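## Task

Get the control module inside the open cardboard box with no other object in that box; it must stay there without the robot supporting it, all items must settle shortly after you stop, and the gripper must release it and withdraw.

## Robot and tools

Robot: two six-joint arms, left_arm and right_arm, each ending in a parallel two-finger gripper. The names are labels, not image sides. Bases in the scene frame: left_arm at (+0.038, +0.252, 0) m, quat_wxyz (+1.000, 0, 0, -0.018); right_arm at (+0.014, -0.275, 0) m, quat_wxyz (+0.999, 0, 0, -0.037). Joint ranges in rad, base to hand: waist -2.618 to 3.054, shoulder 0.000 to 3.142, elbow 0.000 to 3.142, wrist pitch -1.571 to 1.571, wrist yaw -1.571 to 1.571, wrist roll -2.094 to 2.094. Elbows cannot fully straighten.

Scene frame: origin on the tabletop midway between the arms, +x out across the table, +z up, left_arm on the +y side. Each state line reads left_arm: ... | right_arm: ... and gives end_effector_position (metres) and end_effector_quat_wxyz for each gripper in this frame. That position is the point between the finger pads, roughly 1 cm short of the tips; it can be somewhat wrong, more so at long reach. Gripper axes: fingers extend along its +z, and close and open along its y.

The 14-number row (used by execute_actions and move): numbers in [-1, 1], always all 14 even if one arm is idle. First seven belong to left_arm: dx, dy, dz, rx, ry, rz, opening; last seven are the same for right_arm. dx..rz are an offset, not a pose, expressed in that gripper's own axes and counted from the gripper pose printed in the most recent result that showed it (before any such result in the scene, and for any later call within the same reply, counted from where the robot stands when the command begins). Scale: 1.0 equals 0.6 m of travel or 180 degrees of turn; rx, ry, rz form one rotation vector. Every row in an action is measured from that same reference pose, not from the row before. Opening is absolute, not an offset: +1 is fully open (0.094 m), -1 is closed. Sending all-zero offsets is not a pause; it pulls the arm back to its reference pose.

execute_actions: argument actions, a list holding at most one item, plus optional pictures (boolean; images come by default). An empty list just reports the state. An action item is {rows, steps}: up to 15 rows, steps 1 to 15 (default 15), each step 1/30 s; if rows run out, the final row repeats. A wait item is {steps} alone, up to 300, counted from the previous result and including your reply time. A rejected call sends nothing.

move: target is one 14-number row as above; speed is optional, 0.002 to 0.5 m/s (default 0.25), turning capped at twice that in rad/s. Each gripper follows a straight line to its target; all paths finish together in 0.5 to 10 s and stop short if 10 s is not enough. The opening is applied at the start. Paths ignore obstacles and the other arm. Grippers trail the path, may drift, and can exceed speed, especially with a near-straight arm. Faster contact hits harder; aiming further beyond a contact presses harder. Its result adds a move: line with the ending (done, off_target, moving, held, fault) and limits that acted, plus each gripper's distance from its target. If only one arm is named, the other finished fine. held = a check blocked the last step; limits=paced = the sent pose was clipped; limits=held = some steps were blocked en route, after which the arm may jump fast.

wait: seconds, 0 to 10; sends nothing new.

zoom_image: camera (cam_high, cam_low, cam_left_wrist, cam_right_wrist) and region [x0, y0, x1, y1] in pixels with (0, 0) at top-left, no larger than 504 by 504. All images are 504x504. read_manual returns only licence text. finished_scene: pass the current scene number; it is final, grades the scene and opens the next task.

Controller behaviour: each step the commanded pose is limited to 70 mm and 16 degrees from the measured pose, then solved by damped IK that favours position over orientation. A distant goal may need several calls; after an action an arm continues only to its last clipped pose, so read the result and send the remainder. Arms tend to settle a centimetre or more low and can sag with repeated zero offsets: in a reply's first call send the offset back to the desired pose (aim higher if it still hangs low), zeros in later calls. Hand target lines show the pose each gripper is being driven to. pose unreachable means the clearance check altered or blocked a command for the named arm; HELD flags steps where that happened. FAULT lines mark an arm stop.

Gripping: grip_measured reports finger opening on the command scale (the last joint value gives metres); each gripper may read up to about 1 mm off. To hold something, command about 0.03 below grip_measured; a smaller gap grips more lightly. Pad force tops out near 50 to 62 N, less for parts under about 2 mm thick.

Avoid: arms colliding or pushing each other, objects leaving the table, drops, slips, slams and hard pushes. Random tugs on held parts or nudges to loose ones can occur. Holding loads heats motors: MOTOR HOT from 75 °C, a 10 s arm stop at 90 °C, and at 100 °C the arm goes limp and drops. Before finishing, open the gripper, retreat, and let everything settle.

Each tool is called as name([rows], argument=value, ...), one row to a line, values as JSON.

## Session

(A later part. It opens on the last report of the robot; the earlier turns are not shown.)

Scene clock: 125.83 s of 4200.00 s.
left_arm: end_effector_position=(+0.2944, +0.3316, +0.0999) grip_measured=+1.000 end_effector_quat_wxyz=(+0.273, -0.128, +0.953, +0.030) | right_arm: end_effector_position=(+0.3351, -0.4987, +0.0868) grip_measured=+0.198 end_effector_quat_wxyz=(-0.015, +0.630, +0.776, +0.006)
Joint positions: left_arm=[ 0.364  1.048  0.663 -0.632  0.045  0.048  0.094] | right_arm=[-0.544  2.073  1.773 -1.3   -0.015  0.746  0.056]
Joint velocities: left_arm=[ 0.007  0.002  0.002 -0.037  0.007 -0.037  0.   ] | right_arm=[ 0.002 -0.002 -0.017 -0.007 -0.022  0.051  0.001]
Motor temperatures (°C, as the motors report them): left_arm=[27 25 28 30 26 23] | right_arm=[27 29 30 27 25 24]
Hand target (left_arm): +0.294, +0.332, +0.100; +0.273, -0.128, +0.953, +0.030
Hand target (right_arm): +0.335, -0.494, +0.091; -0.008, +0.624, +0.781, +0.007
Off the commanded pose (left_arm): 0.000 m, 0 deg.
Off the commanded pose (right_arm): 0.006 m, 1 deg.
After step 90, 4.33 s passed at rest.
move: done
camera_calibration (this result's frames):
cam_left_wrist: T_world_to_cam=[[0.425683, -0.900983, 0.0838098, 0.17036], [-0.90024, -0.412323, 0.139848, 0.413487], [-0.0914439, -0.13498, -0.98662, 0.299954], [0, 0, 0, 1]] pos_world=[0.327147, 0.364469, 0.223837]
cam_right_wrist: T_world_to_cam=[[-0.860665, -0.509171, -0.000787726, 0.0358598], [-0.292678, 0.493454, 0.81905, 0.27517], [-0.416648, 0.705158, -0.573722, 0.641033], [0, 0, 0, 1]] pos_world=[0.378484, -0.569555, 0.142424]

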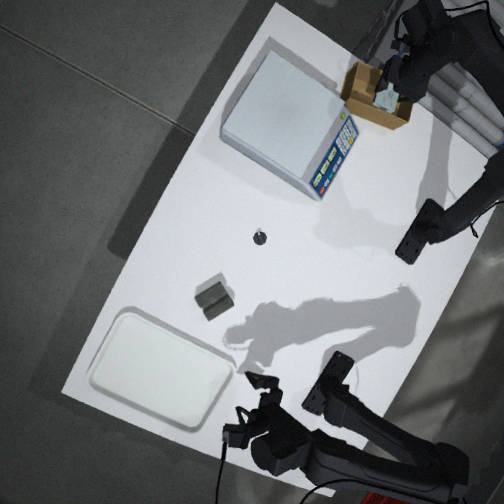

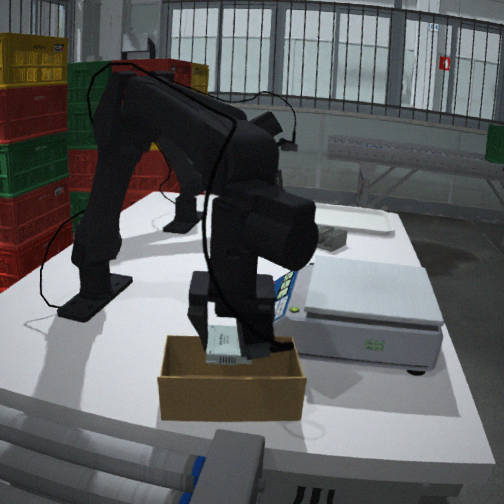

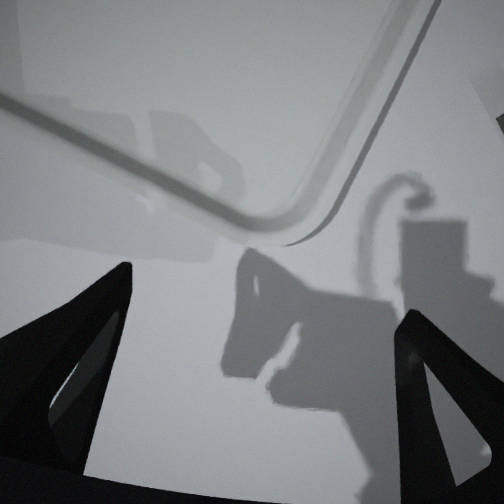

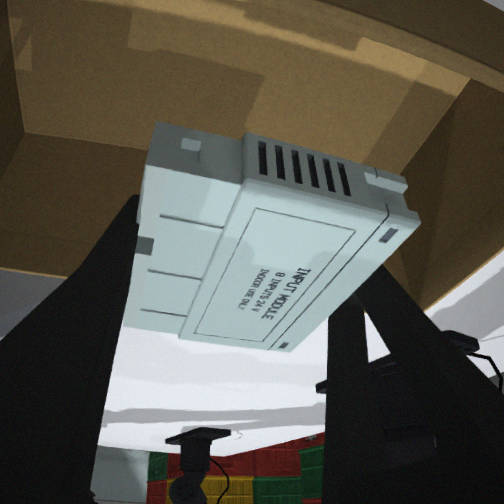

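move(target=[0,0,0,0,0,0,1,-0.03,0.025,-0.005,0,0,0,0.14], speed=0.04)

move(target=[0,0,0,0,0,0,1,0,0,0.07,0,0,0,0.14], speed=0.04)

Scene clock: 131.07 s of 4200.00 s.
left_arm: end_effector_position=(+0.2944, +0.3316, +0.0999) grip_measured=+1.000 end_effector_quat_wxyz=(+0.273, -0.128, +0.953, +0.030) | right_arm: end_effector_position=(+0.3512, -0.5101, +0.0863) grip_measured=+0.198 end_effector_quat_wxyz=(-0.015, +0.630, +0.776, +0.006)
Joint positions: left_arm=[ 0.364  1.048  0.663 -0.632  0.045  0.048  0.094] | right_arm=[-0.544  2.159  1.905 -1.346 -0.015  0.746  0.056]
Joint velocities: left_arm=[-0.017  0.012 -0.007  0.081 -0.007 -0.037  0.   ] | right_arm=[ 0.007 -0.002  0.007 -0.081 -0.007 -0.007 -0.001]
Motor temperatures (°C, as the motors report them): left_arm=[27 25 28 30 26 23] | right_arm=[27 30 30 27 25 24]
Hand target (left_arm): +0.294, +0.332, +0.100; +0.273, -0.128, +0.953, +0.030
Hand target (right_arm): +0.353, -0.513, +0.089; -0.014, +0.630, +0.776, +0.006
Off the commanded pose (left_arm): 0.000 m, 0 deg.
Off the commanded pose (right_arm): 0.005 m, 0 deg.
After step 90, 1.40 s passed at rest.
move: done
camera_calibration (this result's frames):
cam_left_wrist: T_world_to_cam=[[0.425683, -0.900983, 0.0838098, 0.17036], [-0.90024, -0.412323, 0.139848, 0.413487], [-0.0914439, -0.13498, -0.98662, 0.299954], [0, 0, 0, 1]] pos_world=[0.327147, 0.364469, 0.223837]
cam_right_wrist: T_world_to_cam=[[-0.860666, -0.50917, -0.00032214, 0.0438244], [-0.291913, 0.492911, 0.819649, 0.285296], [-0.417182, 0.705538, -0.572865, 0.655775], [0, 0, 0, 1]] pos_world=[0.394578, -0.580986, 0.141842]

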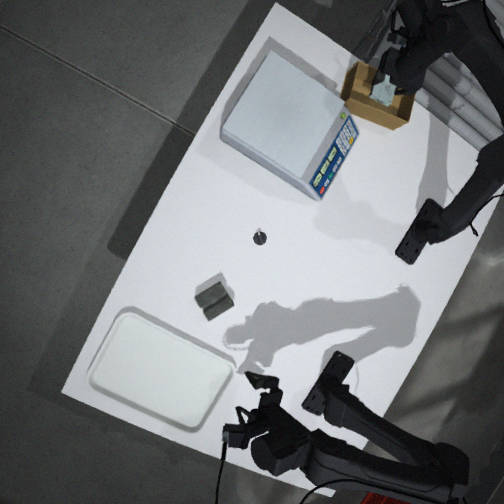

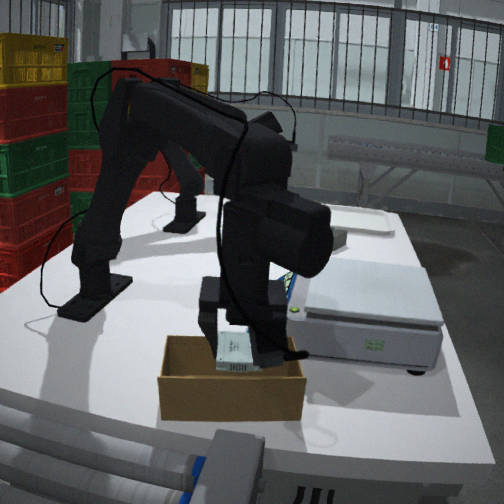

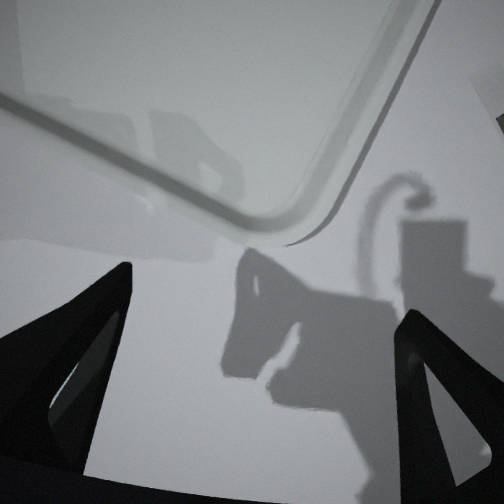

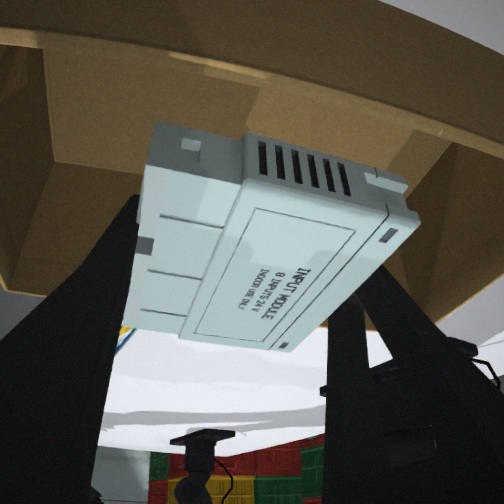

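Scene clock: 132.53 s of 4200.00 s.
left_arm: end_effector_position=(+0.2944, +0.3316, +0.0999) grip_measured=+1.000 end_effector_quat_wxyz=(+0.273, -0.128, +0.953, +0.030) | right_arm: end_effector_position=(+0.3542, -0.5122, +0.0548) grip_measured=+0.198 end_effector_quat_wxyz=(-0.003, +0.630, +0.776, +0.007)
Joint positions: left_arm=[ 0.364  1.048  0.663 -0.632  0.045  0.048  0.094] | right_arm=[-0.544  2.159  1.78  -1.197 -0.015  0.746  0.056]
Joint velocities: left_arm=[-0.012  0.007 -0.007 -0.051  0.037  0.007  0.   ] | right_arm=[-0.012  0.002 -0.012  0.007  0.007  0.022 -0.001]
Motor temperatures (°C, as the motors report them): left_arm=[27 25 28 30 26 23] | right_arm=[27 30 30 27 25 24]
Hand target (left_arm): +0.294, +0.332, +0.100; +0.273, -0.128, +0.953, +0.030
Hand target (right_arm): +0.350, -0.509, +0.045; -0.015, +0.630, +0.776, +0.006
Off the commanded pose (left_arm): 0.000 m, 0 deg.
Off the commanded pose (right_arm): 0.012 m, 1 deg.
move: off_target (right_arm)
camera_calibration (this result's frames):
cam_left_wrist: T_world_to_cam=[[0.425683, -0.900983, 0.0838098, 0.17036], [-0.90024, -0.412323, 0.139848, 0.413487], [-0.0914439, -0.13498, -0.98662, 0.299954], [0, 0, 0, 1]] pos_world=[0.327147, 0.364469, 0.223837]
cam_right_wrist: T_world_to_cam=[[-0.86056, -0.509245, -0.0102536, 0.0457721], [-0.308099, 0.504408, 0.806627, 0.325335], [-0.405599, 0.697311, -0.590971, 0.633167], [0, 0, 0, 1]] pos_world=[0.396437, -0.582306, 0.112228]

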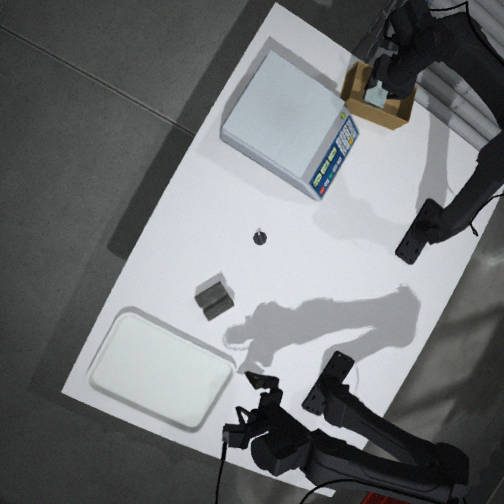

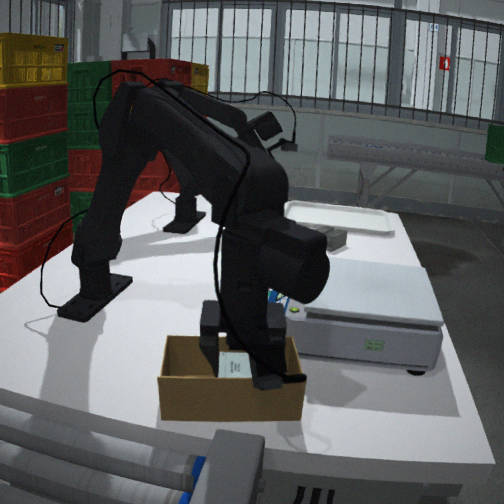

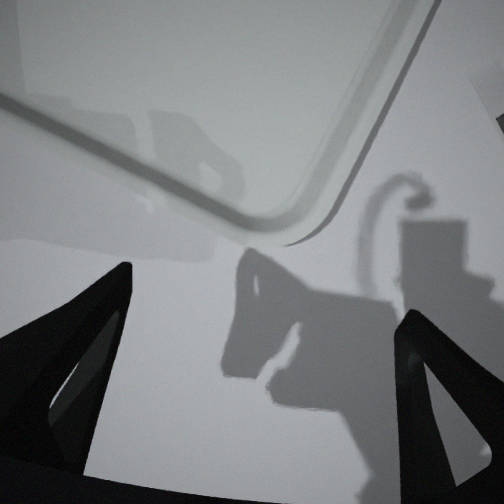

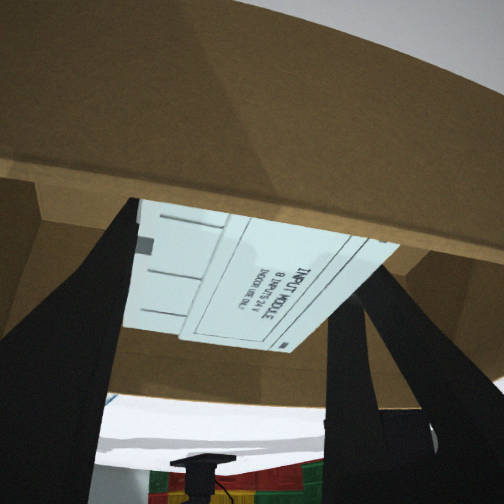

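move(target=[0,0,0,0,0,0,1,0.022,-0.02,0.07,0,0,0,0.14], speed=0.03)

move(target=[0,0,0,0,0,0,1,0,0,0,0,0,0,0.55])

move(target=[0,0,0,0,0,0,1,0,0,-0.21,0,0,0,0.55], speed=0.1)

move(target=[0,0,0,0,0,0,1,0.3,-0.12,-0.03,0,0,0,0.55])

Scene clock: 140.90 s of 4200.00 s.
left_arm: end_effector_position=(+0.2944, +0.3316, +0.0999) grip_measured=+1.000 end_effector_quat_wxyz=(+0.273, -0.128, +0.953, +0.030) | right_arm: end_effector_position=(+0.3433, -0.5045, +0.0165) grip_measured=+0.198 end_effector_quat_wxyz=(-0.002, +0.630, +0.776, +0.007)
Joint positions: left_arm=[ 0.364  1.048  0.663 -0.632  0.045  0.048  0.094] | right_arm=[-0.544  2.139  1.592 -1.027 -0.015  0.746  0.056]
Joint velocities: left_arm=[-0.007 -0.012 -0.002 -0.022 -0.007  0.037  0.   ] | right_arm=[ 0.002  0.002 -0.027 -0.007  0.022 -0.022  0.001]
Motor temperatures (°C, as the motors report them): left_arm=[27 25 28 30 26 23] | right_arm=[27 30 29 27 25 24]
Hand target (left_arm): +0.294, +0.332, +0.100; +0.273, -0.128, +0.953, +0.030
Hand target (right_arm): +0.340, -0.501, +0.013; -0.003, +0.630, +0.776, +0.007
Off the commanded pose (left_arm): 0.000 m, 0 deg.
Off the commanded pose (right_arm): 0.006 m, 0 deg.
After step 90, 3.60 s passed at rest.
move: done
camera_calibration (this result's frames):
cam_left_wrist: T_world_to_cam=[[0.425683, -0.900983, 0.0838098, 0.17036], [-0.90024, -0.412323, 0.139848, 0.413487], [-0.0914439, -0.13498, -0.98662, 0.299954], [0, 0, 0, 1]] pos_world=[0.327147, 0.364469, 0.223837]
cam_right_wrist: T_world_to_cam=[[-0.860544, -0.509257, -0.0110293, 0.039952], [-0.309353, 0.505298, 0.80559, 0.349896], [-0.404679, 0.696657, -0.592371, 0.600091], [0, 0, 0, 1]] pos_world=[0.385466, -0.574514, 0.0740448]

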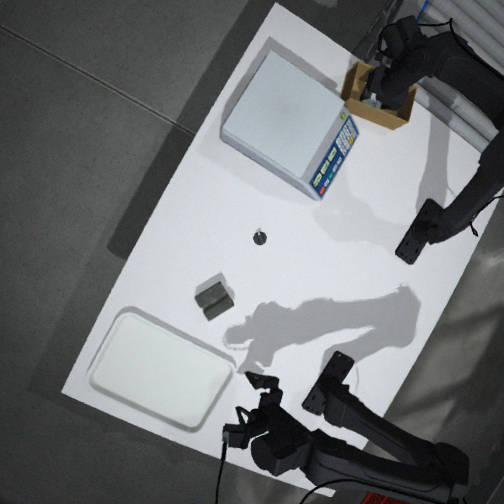

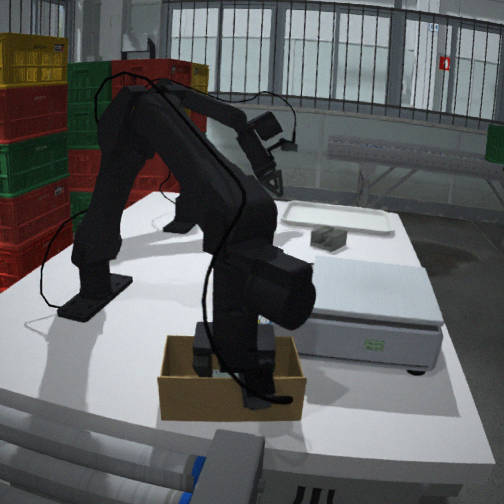

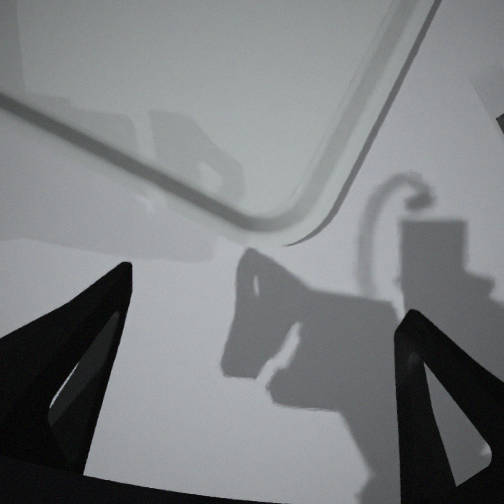

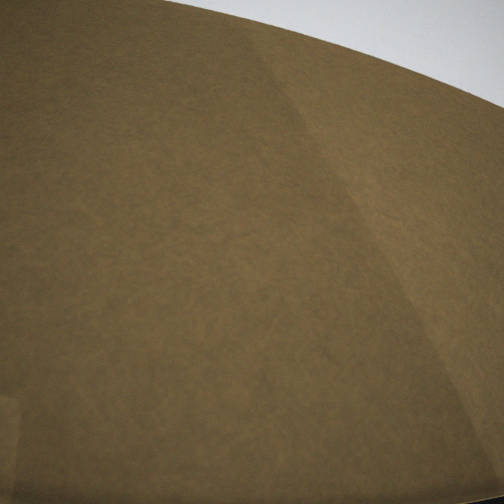

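Scene clock: 141.40 s of 4200.00 s.
left_arm: end_effector_position=(+0.2944, +0.3316, +0.0999) grip_measured=+1.000 end_effector_quat_wxyz=(+0.273, -0.128, +0.953, +0.030) | right_arm: end_effector_position=(+0.3428, -0.5044, +0.0165) grip_measured=+0.547 end_effector_quat_wxyz=(-0.003, +0.630, +0.776, +0.007)
Joint positions: left_arm=[ 0.364  1.048  0.663 -0.632  0.045  0.048  0.094] | right_arm=[-0.544  2.139  1.592 -1.029 -0.014  0.746  0.073]
Joint velocities: left_arm=[-0.017  0.017  0.002 -0.007 -0.007  0.022  0.   ] | right_arm=[-0.022  0.017  0.002 -0.037 -0.051  0.066  0.001]
Motor temperatures (°C, as the motors report them): left_arm=[27 25 28 30 26 23] | right_arm=[27 30 29 27 25 24]
Hand target (left_arm): +0.294, +0.332, +0.100; +0.273, -0.128, +0.953, +0.030
Hand target (right_arm): +0.343, -0.504, +0.017; -0.002, +0.630, +0.776, +0.007
Off the commanded pose (left_arm): 0.000 m, 0 deg.
Off the commanded pose (right_arm): 0.001 m, 0 deg.
move: done
camera_calibration (this result's frames):
cam_left_wrist: T_world_to_cam=[[0.425683, -0.900983, 0.0838098, 0.17036], [-0.90024, -0.412323, 0.139848, 0.413487], [-0.0914439, -0.13498, -0.98662, 0.299954], [0, 0, 0, 1]] pos_world=[0.327147, 0.364469, 0.223837]
cam_right_wrist: T_world_to_cam=[[-0.860564, -0.50926, -0.00920815, 0.0395482], [-0.307568, 0.505158, 0.80636, 0.34899], [-0.405995, 0.696757, -0.591353, 0.600296], [0, 0, 0, 1]] pos_world=[0.385089, -0.574415, 0.0739386]

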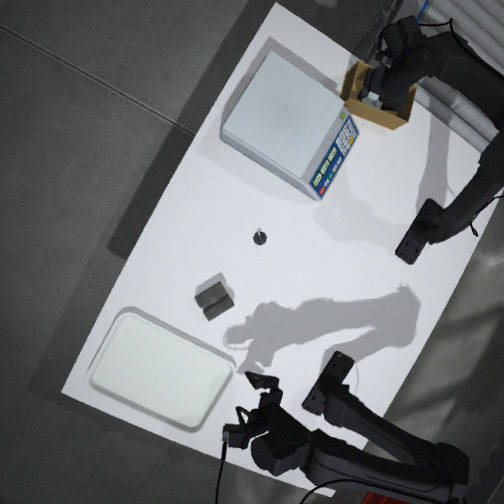

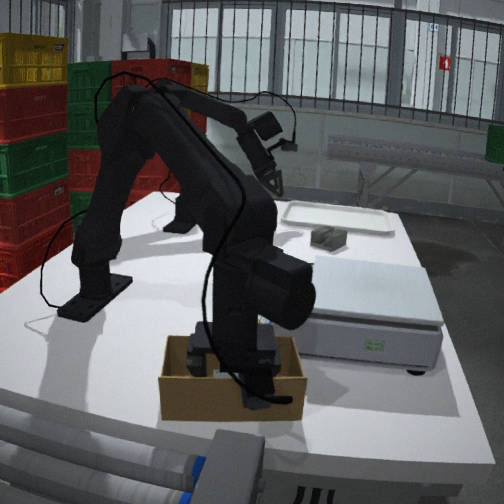

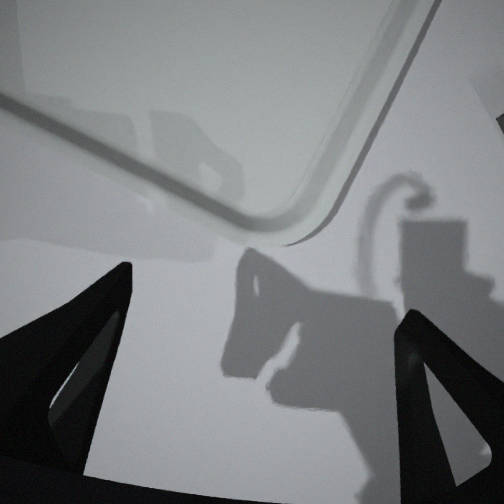

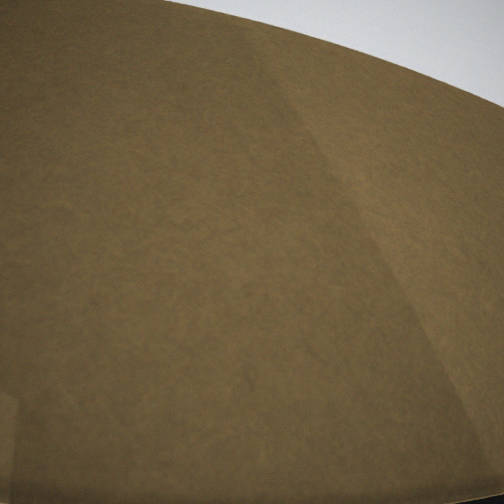

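Scene clock: 143.27 s of 4200.00 s.
left_arm: end_effector_position=(+0.2944, +0.3316, +0.0999) grip_measured=+1.000 end_effector_quat_wxyz=(+0.273, -0.128, +0.953, +0.030) | right_arm: end_effector_position=(+0.3401, -0.5025, +0.1354) grip_measured=+0.547 end_effector_quat_wxyz=(-0.011, +0.630, +0.776, +0.006)
Joint positions: left_arm=[ 0.364  1.048  0.663 -0.632  0.045  0.048  0.094] | right_arm=[-0.544  2.103  2.013 -1.502 -0.014  0.746  0.073]
Joint velocities: left_arm=[ 0.002  0.002  0.007 -0.095 -0.051  0.037  0.   ] | right_arm=[ 0.002  0.002  0.012 -0.007 -0.022  0.051 -0.001]
Motor temperatures (°C, as the motors report them): left_arm=[27 25 28 30 26 23] | right_arm=[27 30 30 27 25 24]
Hand target (left_arm): +0.294, +0.332, +0.100; +0.273, -0.128, +0.953, +0.030
Hand target (right_arm): +0.343, -0.505, +0.142; -0.003, +0.630, +0.776, +0.007
Off the commanded pose (left_arm): 0.000 m, 0 deg.
Off the commanded pose (right_arm): 0.008 m, 1 deg.
move: done
camera_calibration (this result's frames):
cam_left_wrist: T_world_to_cam=[[0.425683, -0.900983, 0.0838098, 0.17036], [-0.90024, -0.412323, 0.139848, 0.413487], [-0.0914439, -0.13498, -0.98662, 0.299954], [0, 0, 0, 1]] pos_world=[0.327147, 0.364469, 0.223837]
cam_right_wrist: T_world_to_cam=[[-0.860643, -0.509203, -0.00238082, 0.0384411], [-0.296471, 0.497277, 0.815365, 0.242431], [-0.414003, 0.702444, -0.578942, 0.672066], [0, 0, 0, 1]] pos_world=[0.383195, -0.57307, 0.191509]

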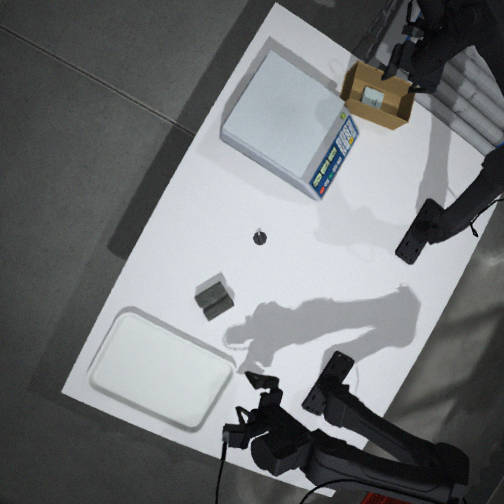

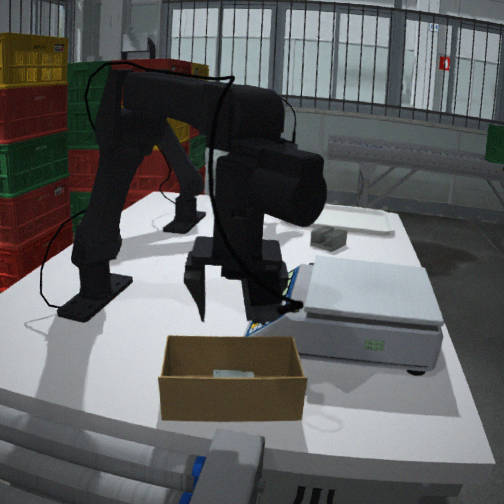

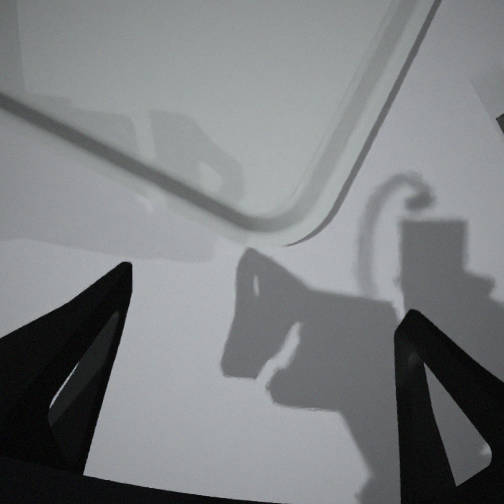

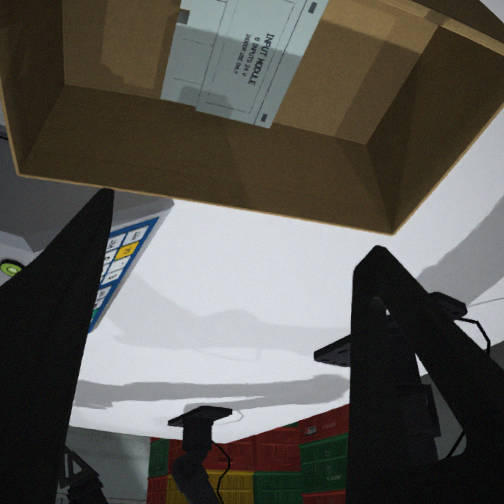

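Scene clock: 144.67 s of 4200.00 s.
left_arm: end_effector_position=(+0.2944, +0.3316, +0.0999) grip_measured=+1.000 end_effector_quat_wxyz=(+0.273, -0.128, +0.953, +0.030) | right_arm: end_effector_position=(+0.2401, -0.3448, +0.1606) grip_measured=+0.547 end_effector_quat_wxyz=(-0.005, +0.628, +0.778, +0.008)
Joint positions: left_arm=[ 0.364  1.048  0.663 -0.632  0.045  0.048  0.094] | right_arm=[-0.244  1.445  1.318 -1.447 -0.019  1.041  0.073]
Joint velocities: left_arm=[-0.002 -0.007  0.017  0.007 -0.007  0.022  0.   ] | right_arm=[ 0.007 -0.002  0.007  0.007 -0.007  0.051  0.   ]
Motor temperatures (°C, as the motors report them): left_arm=[27 25 28 30 26 23] | right_arm=[27 30 30 27 25 24]
Hand target (left_arm): +0.294, +0.332, +0.100; +0.273, -0.128, +0.953, +0.030
Hand target (right_arm): +0.233, -0.341, +0.157; -0.012, +0.630, +0.777, +0.005
Off the commanded pose (left_arm): 0.000 m, 0 deg.
Off the commanded pose (right_arm): 0.008 m, 1 deg.
move: done
camera_calibration (this result's frames):
cam_left_wrist: T_world_to_cam=[[0.425683, -0.900983, 0.0838098, 0.17036], [-0.90024, -0.412323, 0.139848, 0.413487], [-0.0914439, -0.13498, -0.98662, 0.299954], [0, 0, 0, 1]] pos_world=[0.327147, 0.364469, 0.223837]
cam_right_wrist: T_world_to_cam=[[-0.858218, -0.513161, -0.011287, 0.0322004], [-0.309555, 0.499913, 0.808865, 0.118854], [-0.409435, 0.697677, -0.587886, 0.533171], [0, 0, 0, 1]] pos_world=[0.282726, -0.414874, 0.21767]

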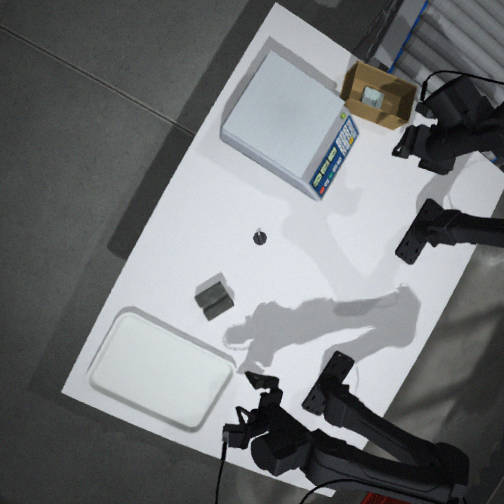

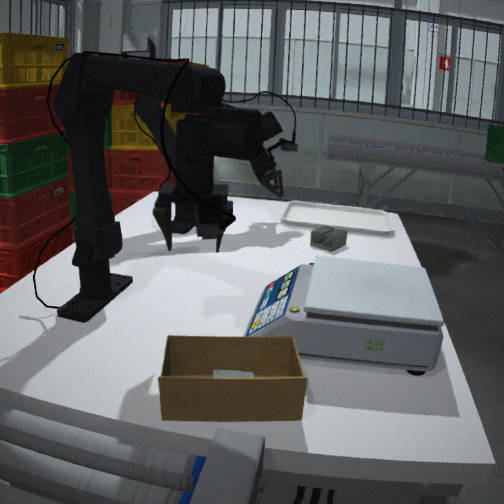

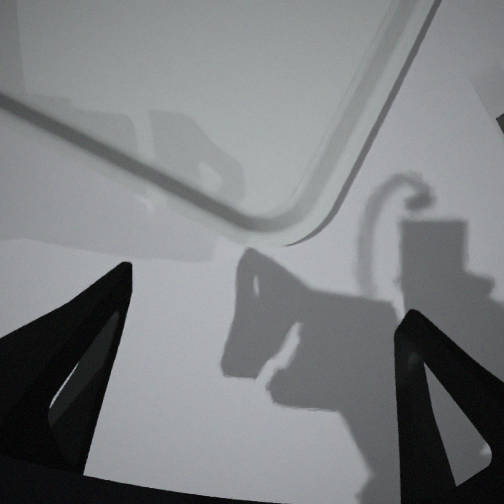

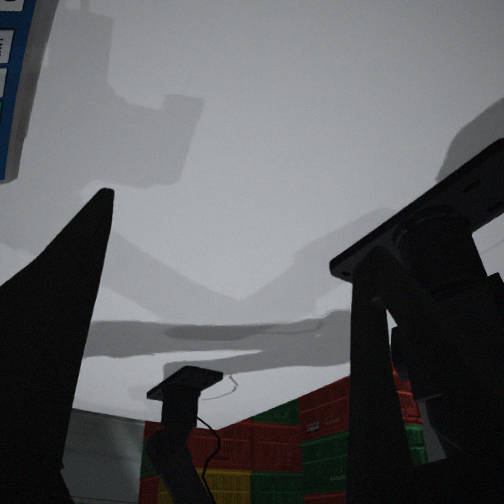

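finished_scene(scene=1)

The scene is finished: the task was done.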